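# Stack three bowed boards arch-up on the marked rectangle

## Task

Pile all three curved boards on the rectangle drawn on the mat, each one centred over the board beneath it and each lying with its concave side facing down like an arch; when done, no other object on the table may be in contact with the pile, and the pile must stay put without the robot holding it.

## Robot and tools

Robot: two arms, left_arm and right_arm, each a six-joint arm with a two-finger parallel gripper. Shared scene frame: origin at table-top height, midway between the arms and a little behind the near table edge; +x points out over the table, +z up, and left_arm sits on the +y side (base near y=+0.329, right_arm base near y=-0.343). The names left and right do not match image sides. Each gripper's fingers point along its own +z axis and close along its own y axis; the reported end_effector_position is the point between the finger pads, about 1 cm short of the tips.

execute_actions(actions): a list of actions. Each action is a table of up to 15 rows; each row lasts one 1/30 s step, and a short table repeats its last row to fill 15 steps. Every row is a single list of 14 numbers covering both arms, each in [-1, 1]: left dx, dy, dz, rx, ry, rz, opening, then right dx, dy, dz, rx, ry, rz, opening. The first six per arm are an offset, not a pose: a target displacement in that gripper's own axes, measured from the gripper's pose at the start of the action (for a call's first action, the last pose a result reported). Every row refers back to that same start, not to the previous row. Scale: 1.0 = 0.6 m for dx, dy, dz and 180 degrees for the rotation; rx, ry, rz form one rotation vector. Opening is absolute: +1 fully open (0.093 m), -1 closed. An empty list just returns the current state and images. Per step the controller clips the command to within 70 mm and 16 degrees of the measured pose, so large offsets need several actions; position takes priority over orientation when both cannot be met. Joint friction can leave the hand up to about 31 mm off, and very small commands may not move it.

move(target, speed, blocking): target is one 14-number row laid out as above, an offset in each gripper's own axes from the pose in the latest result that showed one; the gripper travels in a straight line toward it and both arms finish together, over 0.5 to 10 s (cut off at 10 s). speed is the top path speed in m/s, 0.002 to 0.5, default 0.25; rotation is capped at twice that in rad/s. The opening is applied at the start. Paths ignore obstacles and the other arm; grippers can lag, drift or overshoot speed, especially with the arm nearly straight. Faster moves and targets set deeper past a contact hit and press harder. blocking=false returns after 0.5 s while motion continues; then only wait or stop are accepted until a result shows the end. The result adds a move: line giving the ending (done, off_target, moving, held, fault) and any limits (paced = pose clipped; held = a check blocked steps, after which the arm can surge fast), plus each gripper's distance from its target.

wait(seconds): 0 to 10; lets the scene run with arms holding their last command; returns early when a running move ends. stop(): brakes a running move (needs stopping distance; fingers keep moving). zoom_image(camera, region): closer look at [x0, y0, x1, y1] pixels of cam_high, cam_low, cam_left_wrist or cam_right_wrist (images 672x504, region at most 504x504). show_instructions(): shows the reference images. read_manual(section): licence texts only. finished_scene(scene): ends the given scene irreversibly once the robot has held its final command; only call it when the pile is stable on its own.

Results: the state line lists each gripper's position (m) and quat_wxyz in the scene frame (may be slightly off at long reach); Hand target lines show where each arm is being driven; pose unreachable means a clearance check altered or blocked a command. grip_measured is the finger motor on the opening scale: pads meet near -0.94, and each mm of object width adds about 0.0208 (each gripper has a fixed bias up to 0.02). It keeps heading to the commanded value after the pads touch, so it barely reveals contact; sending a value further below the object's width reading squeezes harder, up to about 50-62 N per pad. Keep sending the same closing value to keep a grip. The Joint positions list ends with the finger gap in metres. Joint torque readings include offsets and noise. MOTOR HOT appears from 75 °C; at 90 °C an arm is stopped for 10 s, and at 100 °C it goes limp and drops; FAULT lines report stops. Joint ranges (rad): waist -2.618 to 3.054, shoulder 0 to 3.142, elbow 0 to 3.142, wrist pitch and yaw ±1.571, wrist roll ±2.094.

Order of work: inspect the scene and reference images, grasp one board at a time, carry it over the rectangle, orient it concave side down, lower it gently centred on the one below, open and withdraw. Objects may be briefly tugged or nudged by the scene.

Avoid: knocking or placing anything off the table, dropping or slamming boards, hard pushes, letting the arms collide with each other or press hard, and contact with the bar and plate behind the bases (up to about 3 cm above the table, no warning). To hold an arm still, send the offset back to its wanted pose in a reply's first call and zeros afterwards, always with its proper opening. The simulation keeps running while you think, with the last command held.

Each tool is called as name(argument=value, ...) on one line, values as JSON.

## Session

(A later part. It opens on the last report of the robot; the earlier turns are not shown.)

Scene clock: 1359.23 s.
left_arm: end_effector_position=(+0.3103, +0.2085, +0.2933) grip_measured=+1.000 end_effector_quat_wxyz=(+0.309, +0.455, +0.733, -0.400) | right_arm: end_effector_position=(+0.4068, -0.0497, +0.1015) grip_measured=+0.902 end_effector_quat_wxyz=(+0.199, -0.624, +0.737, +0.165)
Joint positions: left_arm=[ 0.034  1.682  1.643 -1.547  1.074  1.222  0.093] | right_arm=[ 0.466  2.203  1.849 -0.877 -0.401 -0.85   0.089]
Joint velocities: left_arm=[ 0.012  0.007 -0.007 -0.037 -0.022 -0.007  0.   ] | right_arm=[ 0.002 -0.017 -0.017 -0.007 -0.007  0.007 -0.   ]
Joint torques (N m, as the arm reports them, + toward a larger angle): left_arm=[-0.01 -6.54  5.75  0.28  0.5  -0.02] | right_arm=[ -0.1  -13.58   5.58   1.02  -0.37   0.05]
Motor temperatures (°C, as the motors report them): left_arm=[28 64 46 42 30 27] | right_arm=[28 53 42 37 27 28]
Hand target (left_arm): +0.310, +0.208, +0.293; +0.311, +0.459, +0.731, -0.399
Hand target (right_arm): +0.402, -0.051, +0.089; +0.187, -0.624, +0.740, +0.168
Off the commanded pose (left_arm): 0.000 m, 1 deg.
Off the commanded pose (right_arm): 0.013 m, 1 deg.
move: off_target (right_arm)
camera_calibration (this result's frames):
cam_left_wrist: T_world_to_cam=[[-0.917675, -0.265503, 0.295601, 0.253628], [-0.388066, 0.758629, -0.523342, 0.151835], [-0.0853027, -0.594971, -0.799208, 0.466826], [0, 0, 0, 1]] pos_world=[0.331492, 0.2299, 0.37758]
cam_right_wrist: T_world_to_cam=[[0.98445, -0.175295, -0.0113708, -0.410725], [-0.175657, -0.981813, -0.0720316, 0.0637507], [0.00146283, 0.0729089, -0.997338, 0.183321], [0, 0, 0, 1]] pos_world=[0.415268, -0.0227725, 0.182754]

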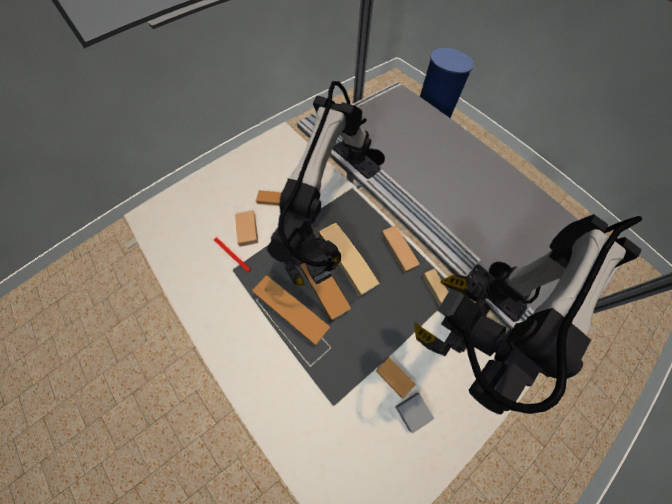

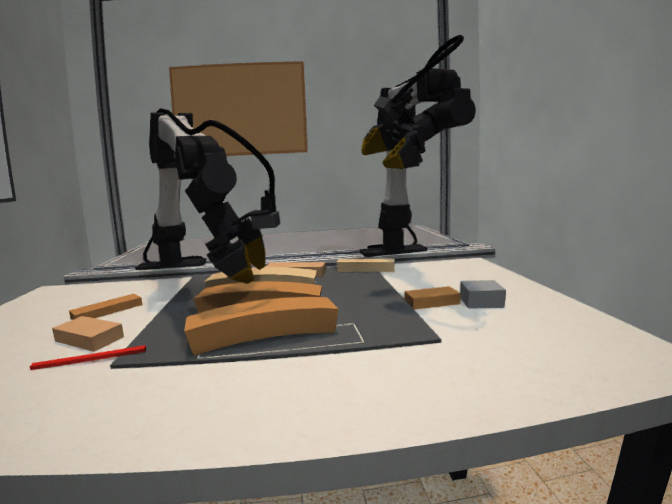

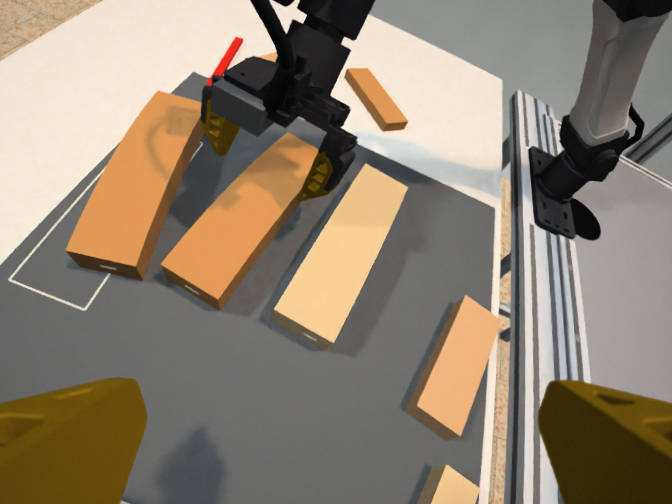

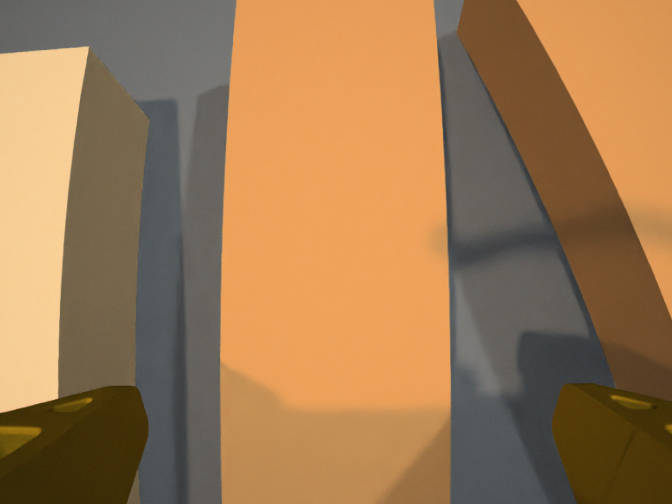

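move(target=[0,0,0,0,0,0,1, -0.02,0,0.095,0,0,0,0.65], speed=0.06)

move(target=[0,0,0,0,0,0,1, 0,0,0,0,0,0,-0.2])

move(target=[0,0,0,0,0,0,1, -0.08,0,-0.15,0,0,0,-0.2], speed=0.08)

Scene clock: 1363.43 s.
left_arm: end_effector_position=(+0.3103, +0.2085, +0.2933) grip_measured=+1.000 end_effector_quat_wxyz=(+0.310, +0.456, +0.732, -0.400) | right_arm: end_effector_position=(+0.4111, -0.0156, +0.0682) grip_measured=+0.652 end_effector_quat_wxyz=(+0.205, -0.624, +0.735, +0.170)
Joint positions: left_arm=[ 0.034  1.682  1.643 -1.547  1.074  1.225  0.093] | right_arm=[ 0.522  2.3    1.87  -0.768 -0.392 -0.791  0.077]
Joint velocities: left_arm=[ 0.017  0.002  0.012 -0.095 -0.11  -0.007  0.   ] | right_arm=[-0.002  0.007  0.002  0.007 -0.007 -0.022  0.001]
Joint torques (N m, as the arm reports them, + toward a larger angle): left_arm=[-0.02 -6.47  5.91  0.3   0.5  -0.11] | right_arm=[  0.59 -12.74   8.22   1.12  -0.31   0.08]
Motor temperatures (°C, as the motors report them): left_arm=[28 64 46 42 30 27] | right_arm=[28 53 42 37 27 28]
Hand target (left_arm): +0.310, +0.208, +0.293; +0.309, +0.455, +0.733, -0.400
Hand target (right_arm): +0.412, -0.012, +0.058; +0.200, -0.624, +0.737, +0.166
Off the commanded pose (left_arm): 0.000 m, 0 deg.
Off the commanded pose (right_arm): 0.011 m, 1 deg.
move: off_target (right_arm)
camera_calibration (this result's frames):
cam_left_wrist: T_world_to_cam=[[-0.91885, -0.264214, 0.293097, 0.254459], [-0.385547, 0.759347, -0.524162, 0.151144], [-0.0840716, -0.594629, -0.799593, 0.466485], [0, 0, 0, 1]] pos_world=[0.331301, 0.229846, 0.377641]
cam_right_wrist: T_world_to_cam=[[0.984818, -0.173228, -0.0111675, -0.409517], [-0.173541, -0.981024, -0.0864569, 0.0957396], [0.00402119, 0.0870823, -0.996193, 0.146795], [0, 0, 0, 1]] pos_world=[0.419324, 0.0101996, 0.14994]

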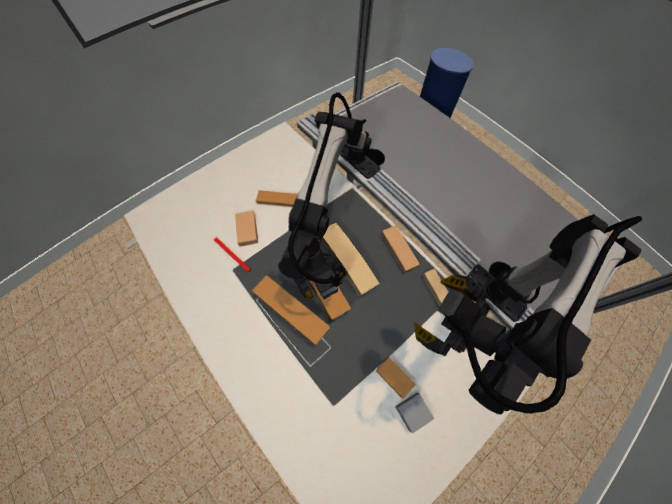

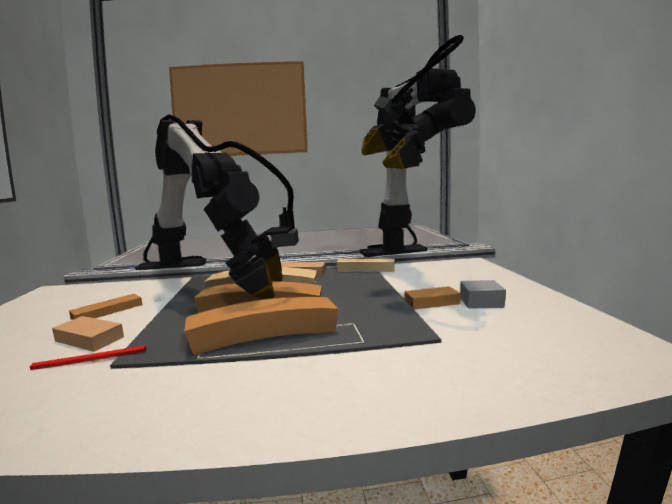

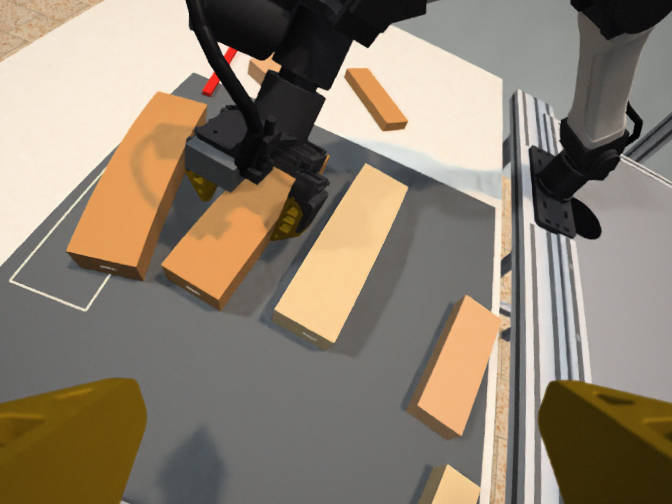

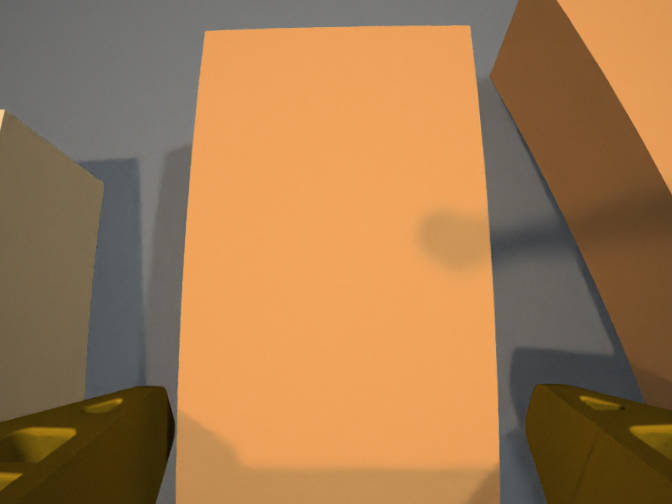

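Scene clock: 1363.93 s.
left_arm: end_effector_position=(+0.3103, +0.2085, +0.2933) grip_measured=+1.000 end_effector_quat_wxyz=(+0.310, +0.456, +0.732, -0.400) | right_arm: end_effector_position=(+0.4097, -0.0152, +0.0683) grip_measured=+0.154 end_effector_quat_wxyz=(+0.203, -0.624, +0.735, +0.174)
Joint positions: left_arm=[ 0.034  1.682  1.643 -1.547  1.074  1.225  0.093] | right_arm=[ 0.522  2.3    1.87  -0.772 -0.399 -0.791  0.053]
Joint velocities: left_arm=[ 0.002 -0.007  0.002 -0.081  0.051 -0.007  0.   ] | right_arm=[ 0.002  0.007  0.017  0.051 -0.007 -0.022 -0.   ]
Joint torques (N m, as the arm reports them, + toward a larger angle): left_arm=[-0.04 -6.41  5.7   0.25  0.55 -0.12] | right_arm=[ -0.04 -15.08   7.52   1.06  -0.31   0.01]
Motor temperatures (°C, as the motors report them): left_arm=[28 64 46 42 30 27] | right_arm=[28 53 42 37 27 28]
Hand target (left_arm): +0.310, +0.208, +0.293; +0.310, +0.456, +0.732, -0.400
Hand target (right_arm): +0.411, -0.016, +0.068; +0.205, -0.624, +0.735, +0.170
Off the commanded pose (left_arm): 0.000 m, 0 deg.
Off the commanded pose (right_arm): 0.002 m, 0 deg.
move: done
camera_calibration (this result's frames):
cam_left_wrist: T_world_to_cam=[[-0.91885, -0.264214, 0.293097, 0.254459], [-0.385547, 0.759347, -0.524162, 0.151144], [-0.0840716, -0.594629, -0.799593, 0.466485], [0, 0, 0, 1]] pos_world=[0.331301, 0.229846, 0.377641]
cam_right_wrist: T_world_to_cam=[[0.985029, -0.171347, -0.0189135, -0.407546], [-0.172354, -0.981049, -0.0885217, 0.0955073], [-0.00338716, 0.0904562, -0.995895, 0.149907], [0, 0, 0, 1]] pos_world=[0.418414, 0.0103057, 0.150038]

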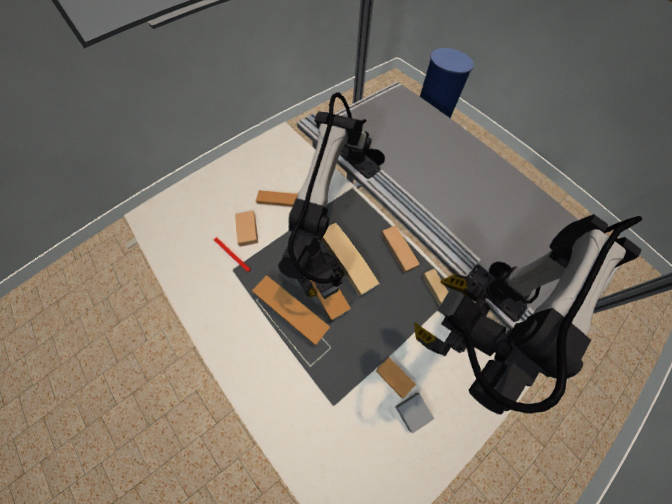

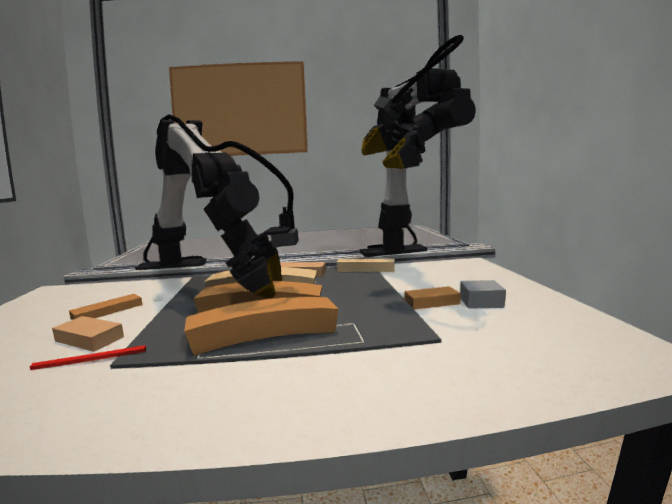

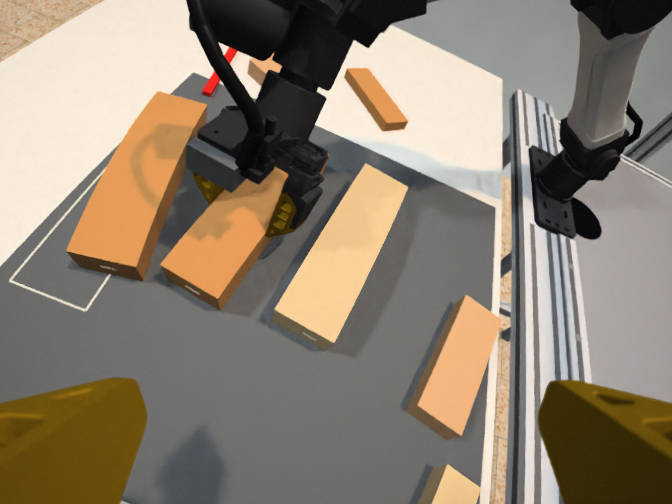

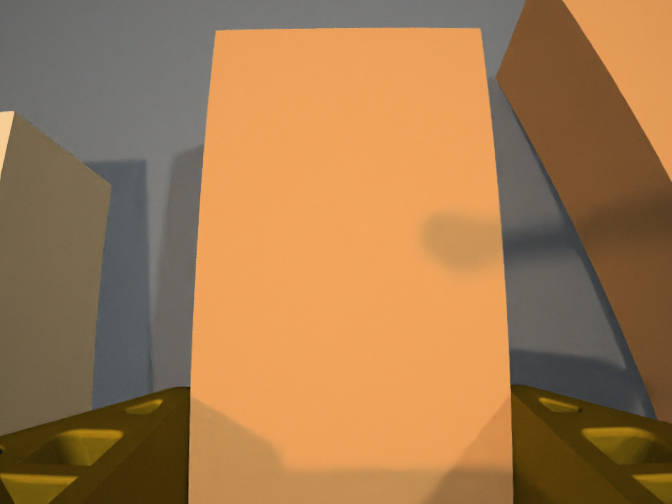

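Scene clock: 1365.80 s.
left_arm: end_effector_position=(+0.3103, +0.2085, +0.2933) grip_measured=+1.000 end_effector_quat_wxyz=(+0.310, +0.456, +0.732, -0.400) | right_arm: end_effector_position=(+0.4038, -0.0204, +0.1552) grip_measured=+0.154 end_effector_quat_wxyz=(+0.184, -0.623, +0.740, +0.174)
Joint positions: left_arm=[ 0.034  1.682  1.643 -1.547  1.074  1.225  0.093] | right_arm=[ 0.522  2.3    2.23  -1.173 -0.393 -0.791  0.053]
Joint velocities: left_arm=[-0.017 -0.012  0.007 -0.022  0.037 -0.022  0.   ] | right_arm=[ 0.012  0.002  0.002 -0.007  0.022  0.066 -0.   ]
Joint torques (N m, as the arm reports them, + toward a larger angle): left_arm=[-0.08 -6.59  5.74  0.25  0.47 -0.09] | right_arm=[ -0.52 -15.7    9.22   0.97  -0.44  -0.1 ]
Motor temperatures (°C, as the motors report them): left_arm=[28 64 46 42 30 27] | right_arm=[28 54 42 37 27 28]
Hand target (left_arm): +0.310, +0.208, +0.293; +0.310, +0.456, +0.732, -0.400
Hand target (right_arm): +0.409, -0.020, +0.170; +0.203, -0.624, +0.735, +0.173
Off the commanded pose (left_arm): 0.000 m, 0 deg.
Off the commanded pose (right_arm): 0.016 m, 2 deg.
move: off_target (right_arm)
camera_calibration (this result's frames):
cam_left_wrist: T_world_to_cam=[[-0.91885, -0.264214, 0.293097, 0.254459], [-0.385547, 0.759347, -0.524162, 0.151144], [-0.0840716, -0.594629, -0.799593, 0.466485], [0, 0, 0, 1]] pos_world=[0.331301, 0.229846, 0.377641]
cam_right_wrist: T_world_to_cam=[[0.983765, -0.173681, -0.045175, -0.396514], [-0.176146, -0.982658, -0.0579311, 0.0938703], [-0.0343301, 0.0649479, -0.997298, 0.249108], [0, 0, 0, 1]] pos_world=[0.415164, 0.00719644, 0.23596]

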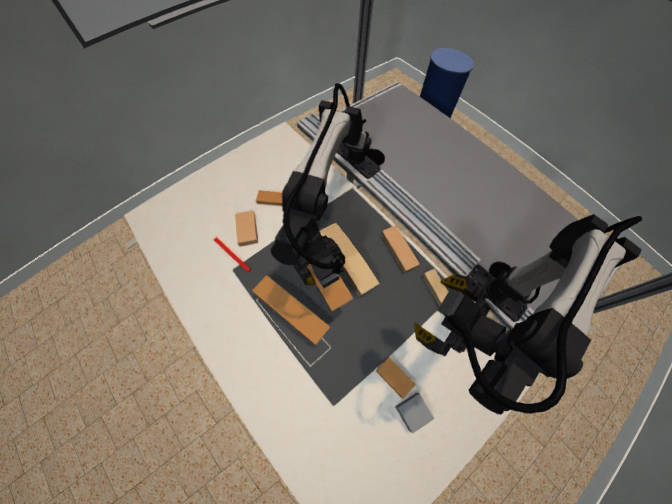

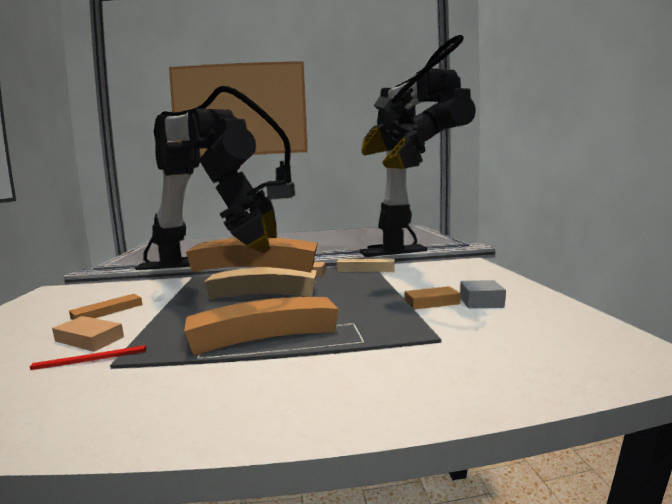

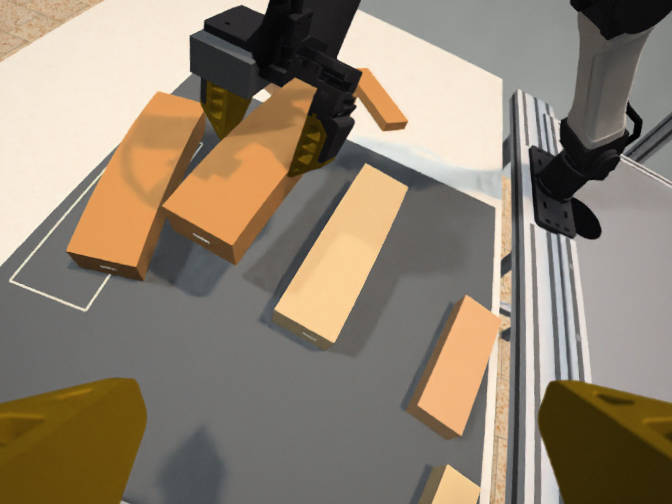

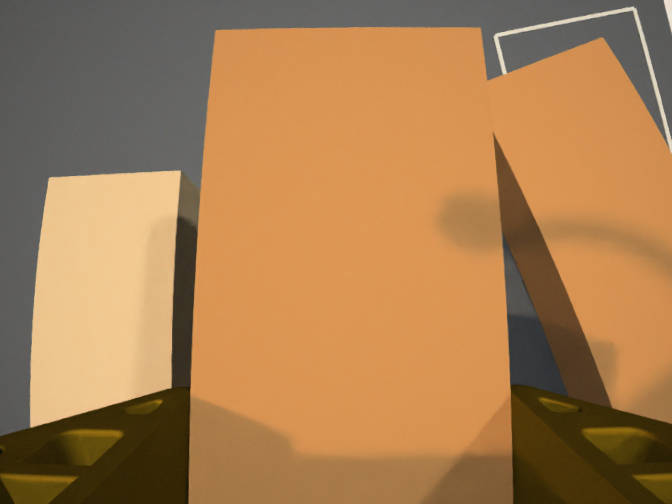

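execute_actions(actions=[])

Scene clock: 1376.10 s.
left_arm: end_effector_position=(+0.3103, +0.2085, +0.2933) grip_measured=+1.000 end_effector_quat_wxyz=(+0.310, +0.456, +0.732, -0.400) | right_arm: end_effector_position=(+0.4036, -0.0205, +0.1551) grip_measured=+0.154 end_effector_quat_wxyz=(+0.183, -0.623, +0.740, +0.174)
Joint positions: left_arm=[ 0.034  1.682  1.643 -1.547  1.074  1.225  0.093] | right_arm=[ 0.522  2.3    2.23  -1.174 -0.393 -0.791  0.053]
Joint velocities: left_arm=[-0.017 -0.012  0.002 -0.037 -0.037 -0.022  0.   ] | right_arm=[ 0.012 -0.007 -0.007 -0.022 -0.022 -0.081  0.   ]
Joint torques (N m, as the arm reports them, + toward a larger angle): left_arm=[ 0.06 -6.51  5.74  0.26  0.49 -0.1 ] | right_arm=[ -0.62 -15.56   9.22   0.98  -0.44  -0.06]
Motor temperatures (°C, as the motors report them): left_arm=[28 63 46 42 30 27] | right_arm=[28 58 43 37 27 28]
Hand target (left_arm): +0.310, +0.208, +0.293; +0.310, +0.456, +0.732, -0.400
Hand target (right_arm): +0.409, -0.020, +0.170; +0.203, -0.624, +0.735, +0.173
Off the commanded pose (left_arm): 0.000 m, 0 deg.
Off the commanded pose (right_arm): 0.016 m, 2 deg.
camera_calibration (this result's frames):
cam_left_wrist: T_world_to_cam=[[-0.91885, -0.264214, 0.293097, 0.254459], [-0.385547, 0.759347, -0.524162, 0.151144], [-0.0840716, -0.594629, -0.799593, 0.466485], [0, 0, 0, 1]] pos_world=[0.331301, 0.229846, 0.377641]
cam_right_wrist: T_world_to_cam=[[0.983788, -0.173375, -0.0458508, -0.396229], [-0.175858, -0.982753, -0.05719, 0.0934691], [-0.0351447, 0.0643261, -0.99731, 0.249342], [0, 0, 0, 1]] pos_world=[0.415005, 0.00712169, 0.23585]

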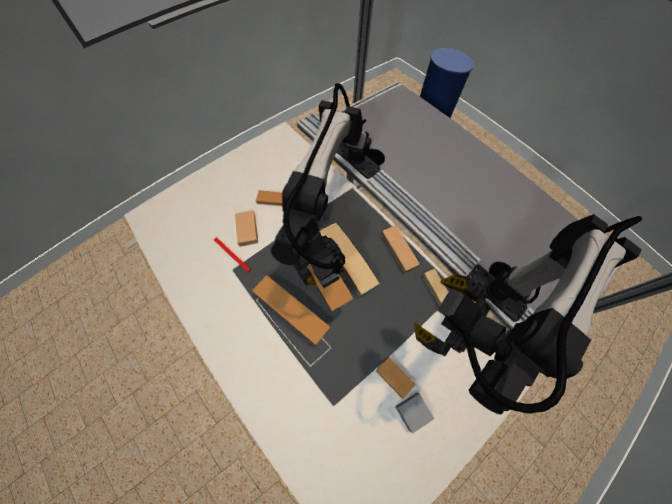

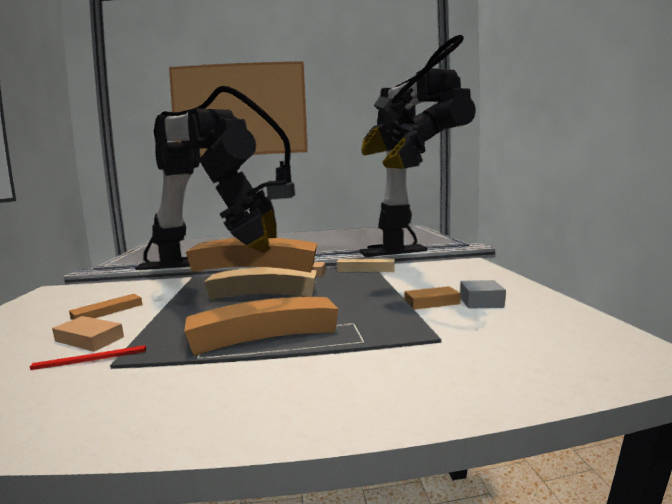

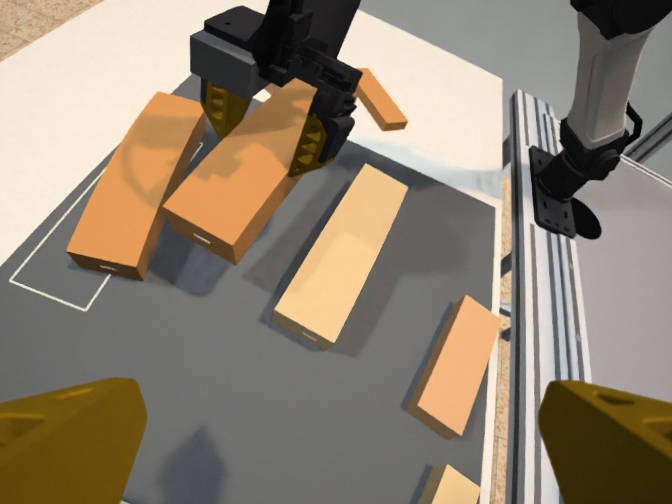

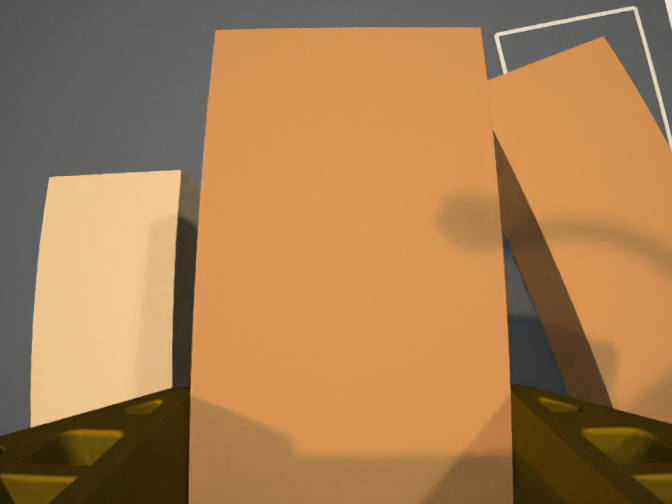

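move(target=[0,0,0,0,0,0,1, 0.057,0.156,-0.045,0,0,0,-0.2], speed=0.1)

Scene clock: 1382.00 s.
left_arm: end_effector_position=(+0.3103, +0.2085, +0.2933) grip_measured=+1.000 end_effector_quat_wxyz=(+0.310, +0.456, +0.732, -0.400) | right_arm: end_effector_position=(+0.3055, -0.0530, +0.1543) grip_measured=+0.154 end_effector_quat_wxyz=(+0.161, -0.622, +0.747, +0.174)
Joint positions: left_arm=[ 0.034  1.682  1.643 -1.547  1.074  1.225  0.093] | right_arm=[ 0.586  1.88   1.601 -0.985 -0.367 -0.725  0.053]
Joint velocities: left_arm=[-0.012 -0.012  0.007 -0.051 -0.037 -0.051  0.   ] | right_arm=[-0.012 -0.012 -0.002  0.022  0.051 -0.051  0.   ]
Joint torques (N m, as the arm reports them, + toward a larger angle): left_arm=[-0.18 -6.57  5.61  0.21  0.55 -0.09] | right_arm=[  0.49 -13.38   6.57   1.13  -0.4    0.07]
Motor temperatures (°C, as the motors report them): left_arm=[28 63 46 41 30 27] | right_arm=[28 59 43 37 27 28]
Hand target (left_arm): +0.310, +0.208, +0.293; +0.310, +0.456, +0.732, -0.400
Hand target (right_arm): +0.305, -0.048, +0.166; +0.183, -0.623, +0.740, +0.175
Off the commanded pose (left_arm): 0.000 m, 0 deg.
Off the commanded pose (right_arm): 0.012 m, 3 deg.
move: off_target (right_arm)
camera_calibration (this result's frames):
cam_left_wrist: T_world_to_cam=[[-0.91885, -0.264214, 0.293097, 0.254459], [-0.385547, 0.759347, -0.524162, 0.151144], [-0.0840716, -0.594629, -0.799593, 0.466485], [0, 0, 0, 1]] pos_world=[0.331301, 0.229846, 0.377641]
cam_right_wrist: T_world_to_cam=[[0.981333, -0.177106, -0.0749563, -0.300282], [-0.179213, -0.983557, -0.0223352, 0.0398539], [-0.0697681, 0.0353515, -0.996937, 0.256121], [0, 0, 0, 1]] pos_world=[0.319688, -0.0230374, 0.233718]

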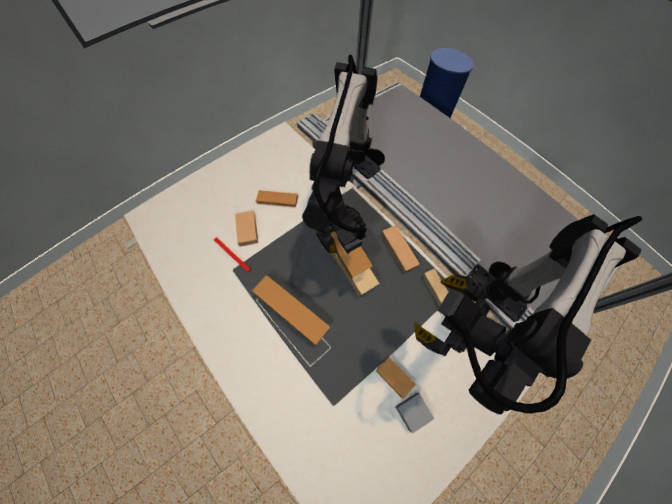

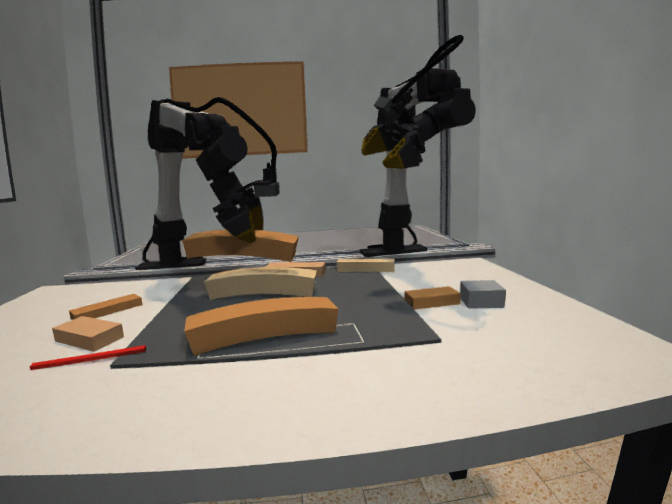

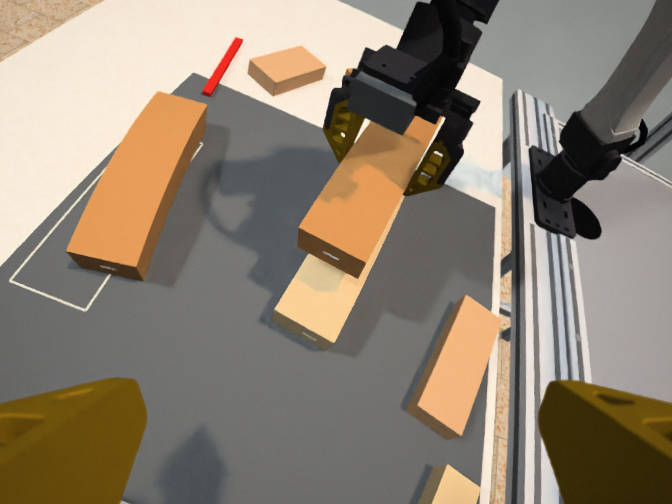

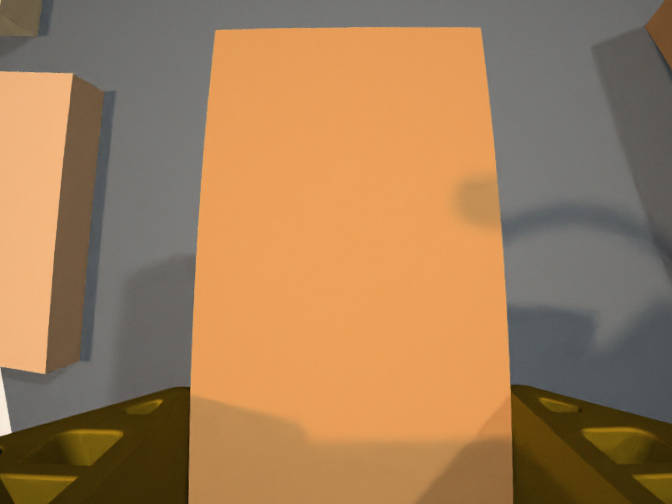

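move(target=[0,0,0,0,0,0,1, -0.008,0.0,0.07,0,-0.017,0,-0.2], speed=0.04)

Scene clock: 1385.47 s.
left_arm: end_effector_position=(+0.3103, +0.2085, +0.2933) grip_measured=+1.000 end_effector_quat_wxyz=(+0.310, +0.456, +0.732, -0.400) | right_arm: end_effector_position=(+0.3093, -0.0382, +0.1210) grip_measured=+0.154 end_effector_quat_wxyz=(+0.175, -0.616, +0.747, +0.178)
Joint positions: left_arm=[ 0.034  1.682  1.643 -1.547  1.074  1.225  0.093] | right_arm=[ 0.608  1.912  1.498 -0.811 -0.368 -0.685  0.053]
Joint velocities: left_arm=[ 0.022 -0.002  0.007 -0.051 -0.007 -0.022  0.   ] | right_arm=[ 0.012 -0.002 -0.002 -0.051 -0.037 -0.037  0.   ]
Joint torques (N m, as the arm reports them, + toward a larger angle): left_arm=[-0.01 -6.5   5.76  0.26  0.49 -0.11] | right_arm=[  0.61 -10.98   6.62   1.25  -0.6    0.15]
Motor temperatures (°C, as the motors report them): left_arm=[28 63 46 41 30 27] | right_arm=[28 59 43 37 27 28]
Hand target (left_arm): +0.310, +0.208, +0.293; +0.310, +0.456, +0.732, -0.400
Hand target (right_arm): +0.307, -0.030, +0.119; +0.180, -0.617, +0.742, +0.191
Off the commanded pose (left_arm): 0.000 m, 0 deg.
Off the commanded pose (right_arm): 0.009 m, 2 deg.
move: done
camera_calibration (this result's frames):
cam_left_wrist: T_world_to_cam=[[-0.91885, -0.264214, 0.293097, 0.254459], [-0.385547, 0.759347, -0.524162, 0.151144], [-0.0840716, -0.594629, -0.799593, 0.466485], [0, 0, 0, 1]] pos_world=[0.331301, 0.229846, 0.377641]
cam_right_wrist: T_world_to_cam=[[0.979807, -0.188562, -0.0665042, -0.304943], [-0.19199, -0.980145, -0.0495561, 0.0616786], [-0.0558394, 0.0613235, -0.996555, 0.2193], [0, 0, 0, 1]] pos_world=[0.322873, -0.0104948, 0.201321]

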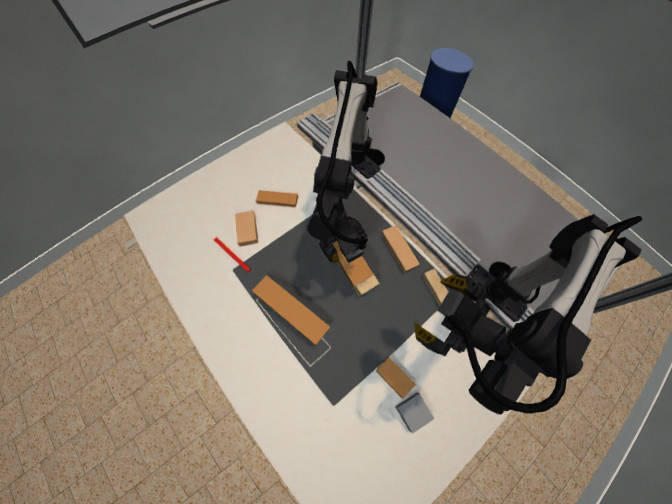

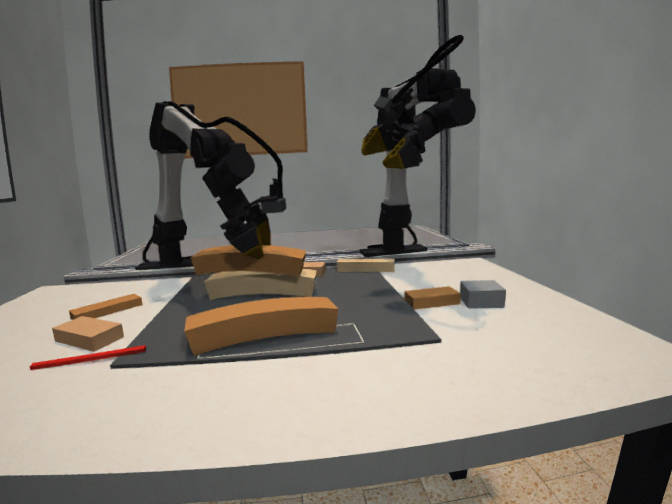

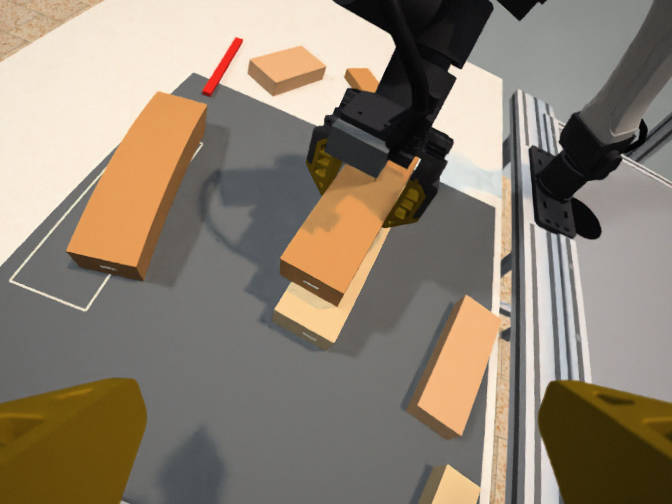

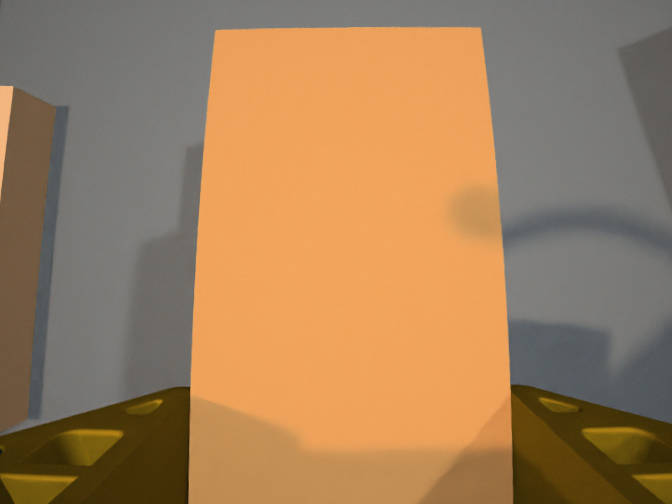

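move(target=[0,0,0,0,0,0,1, -0.012,0.008,0.04,0,0,0,-0.2], speed=0.03)

move(target=[0,0,0,0,0,0,1, 0,0,0,0,0,0,0.8])

Scene clock: 1388.53 s.
left_arm: end_effector_position=(+0.3103, +0.2085, +0.2933) grip_measured=+1.000 end_effector_quat_wxyz=(+0.310, +0.456, +0.732, -0.400) | right_arm: end_effector_position=(+0.3102, -0.0221, +0.1143) grip_measured=+0.154 end_effector_quat_wxyz=(+0.185, -0.616, +0.745, +0.178)
Joint positions: left_arm=[ 0.034  1.682  1.643 -1.547  1.074  1.225  0.093] | right_arm=[ 0.639  1.938  1.498 -0.753 -0.358 -0.653  0.053]
Joint velocities: left_arm=[-0.027 -0.002  0.002  0.007 -0.022 -0.081  0.   ] | right_arm=[ 0.002  0.007 -0.012 -0.007  0.007 -0.037 -0.001]
Joint torques (N m, as the arm reports them, + toward a larger angle): left_arm=[ 0.06 -6.48  5.62  0.22  0.5  -0.07] | right_arm=[  0.56 -10.51   6.64   1.19  -0.29   0.13]
Motor temperatures (°C, as the motors report them): left_arm=[28 63 46 41 30 27] | right_arm=[28 58 43 37 27 28]
Hand target (left_arm): +0.310, +0.208, +0.293; +0.310, +0.456, +0.732, -0.400
Hand target (right_arm): +0.307, -0.020, +0.104; +0.175, -0.616, +0.747, +0.178
Off the commanded pose (left_arm): 0.000 m, 0 deg.
Off the commanded pose (right_arm): 0.011 m, 1 deg.
move: off_target (right_arm)
camera_calibration (this result's frames):
cam_left_wrist: T_world_to_cam=[[-0.91885, -0.264214, 0.293097, 0.254459], [-0.385547, 0.759347, -0.524162, 0.151144], [-0.0840716, -0.594629, -0.799593, 0.466485], [0, 0, 0, 1]] pos_world=[0.331301, 0.229846, 0.377641]
cam_right_wrist: T_world_to_cam=[[0.980683, -0.187959, -0.054156, -0.304905], [-0.191328, -0.979323, -0.0657312, 0.0789777], [-0.0406814, 0.074823, -0.996367, 0.207301], [0, 0, 0, 1]] pos_world=[0.322559, 0.00452407, 0.195227]

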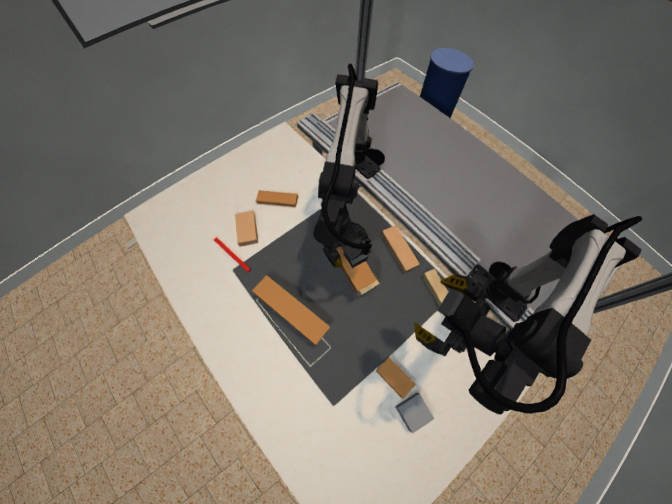

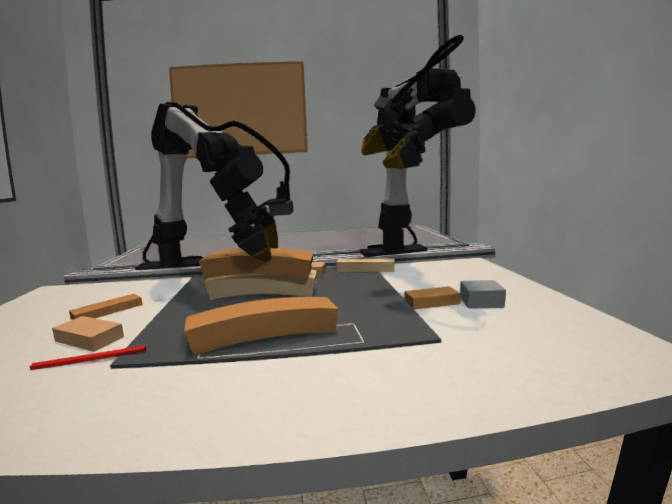

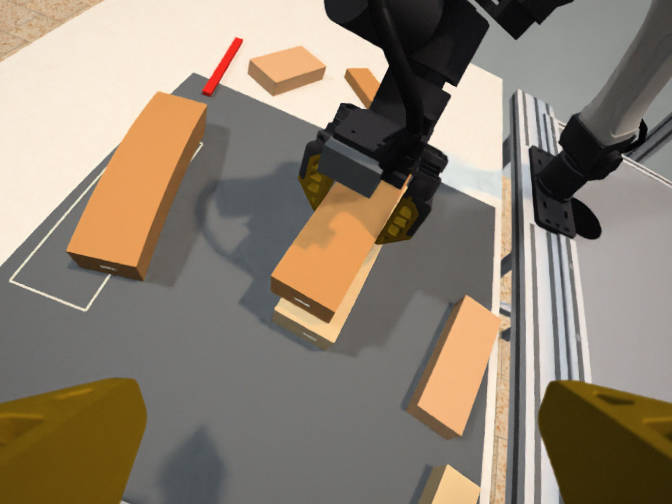

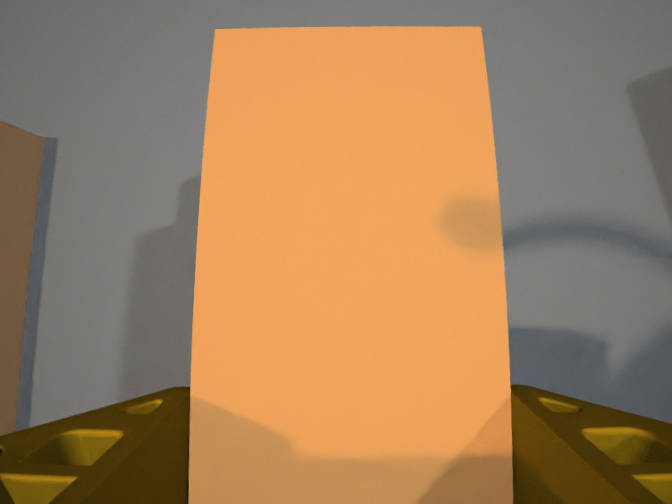

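Scene clock: 1389.03 s.
left_arm: end_effector_position=(+0.3103, +0.2085, +0.2933) grip_measured=+1.000 end_effector_quat_wxyz=(+0.310, +0.456, +0.732, -0.400) | right_arm: end_effector_position=(+0.3103, -0.0221, +0.1143) grip_measured=+0.798 end_effector_quat_wxyz=(+0.185, -0.616, +0.745, +0.178)
Joint positions: left_arm=[ 0.034  1.682  1.643 -1.547  1.074  1.225  0.093] | right_arm=[ 0.639  1.938  1.498 -0.753 -0.358 -0.653  0.083]
Joint velocities: left_arm=[ 0.002  0.002 -0.012  0.051 -0.022  0.037  0.   ] | right_arm=[-0.002 -0.012 -0.012 -0.051 -0.022 -0.007 -0.001]
Joint torques (N m, as the arm reports them, + toward a larger angle): left_arm=[-0.1  -6.38  5.72  0.24  0.48 -0.08] | right_arm=[ -0.21 -11.62   7.33   1.08  -0.36   0.  ]
Motor temperatures (°C, as the motors report them): left_arm=[28 63 46 41 30 27] | right_arm=[28 58 43 37 27 28]
Hand target (left_arm): +0.310, +0.208, +0.293; +0.310, +0.456, +0.732, -0.400
Hand target (right_arm): +0.310, -0.022, +0.114; +0.185, -0.616, +0.745, +0.178
Off the commanded pose (left_arm): 0.000 m, 0 deg.
Off the commanded pose (right_arm): 0.000 m, 0 deg.
move: done
camera_calibration (this result's frames):
cam_left_wrist: T_world_to_cam=[[-0.91885, -0.264214, 0.293097, 0.254459], [-0.385547, 0.759347, -0.524162, 0.151144], [-0.0840716, -0.594629, -0.799593, 0.466485], [0, 0, 0, 1]] pos_world=[0.331301, 0.229846, 0.377641]
cam_right_wrist: T_world_to_cam=[[0.980595, -0.188437, -0.0540794, -0.304949], [-0.191789, -0.979249, -0.0654831, 0.0790594], [-0.0406178, 0.0745843, -0.996387, 0.207262], [0, 0, 0, 1]] pos_world=[0.322613, 0.00449685, 0.195199]

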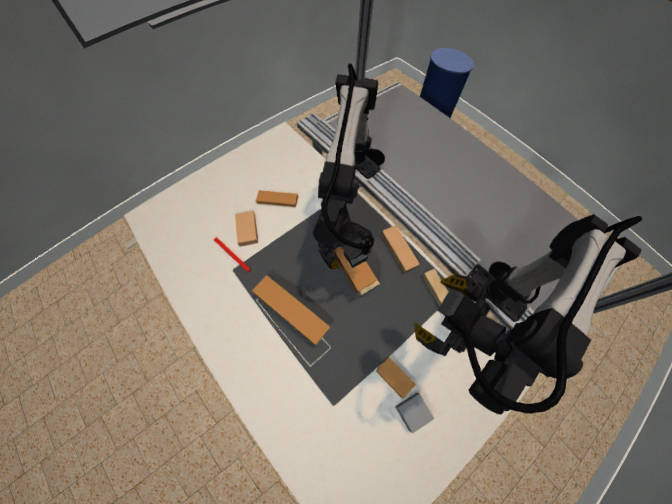

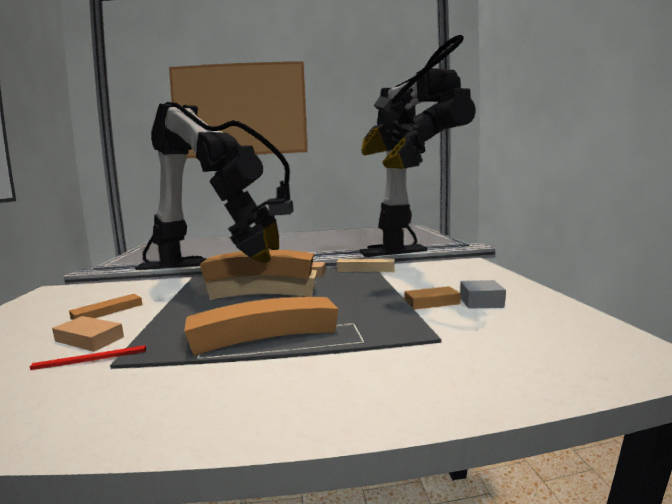

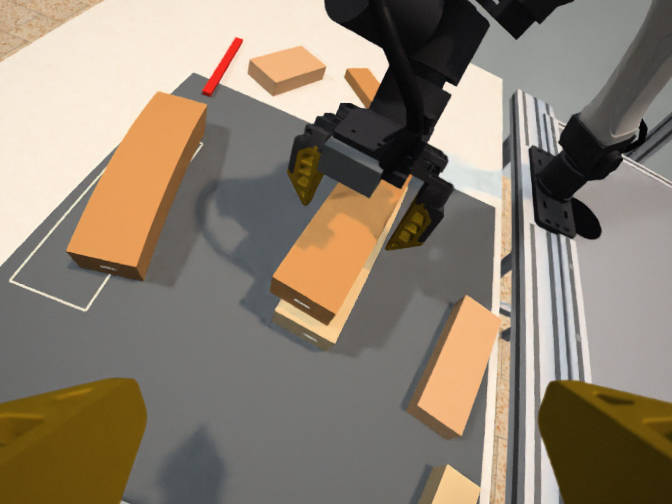

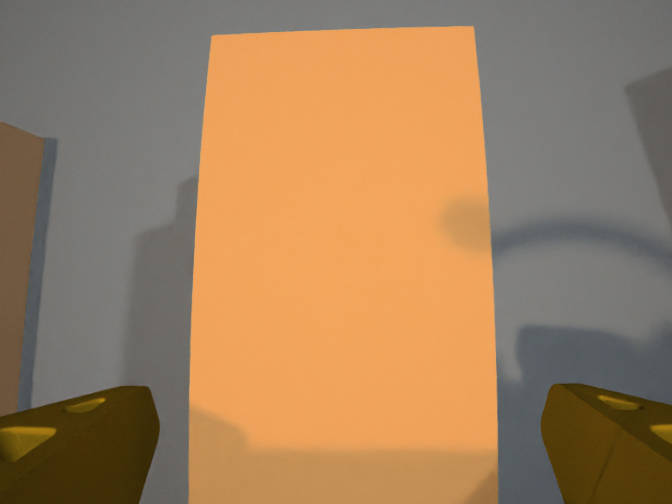

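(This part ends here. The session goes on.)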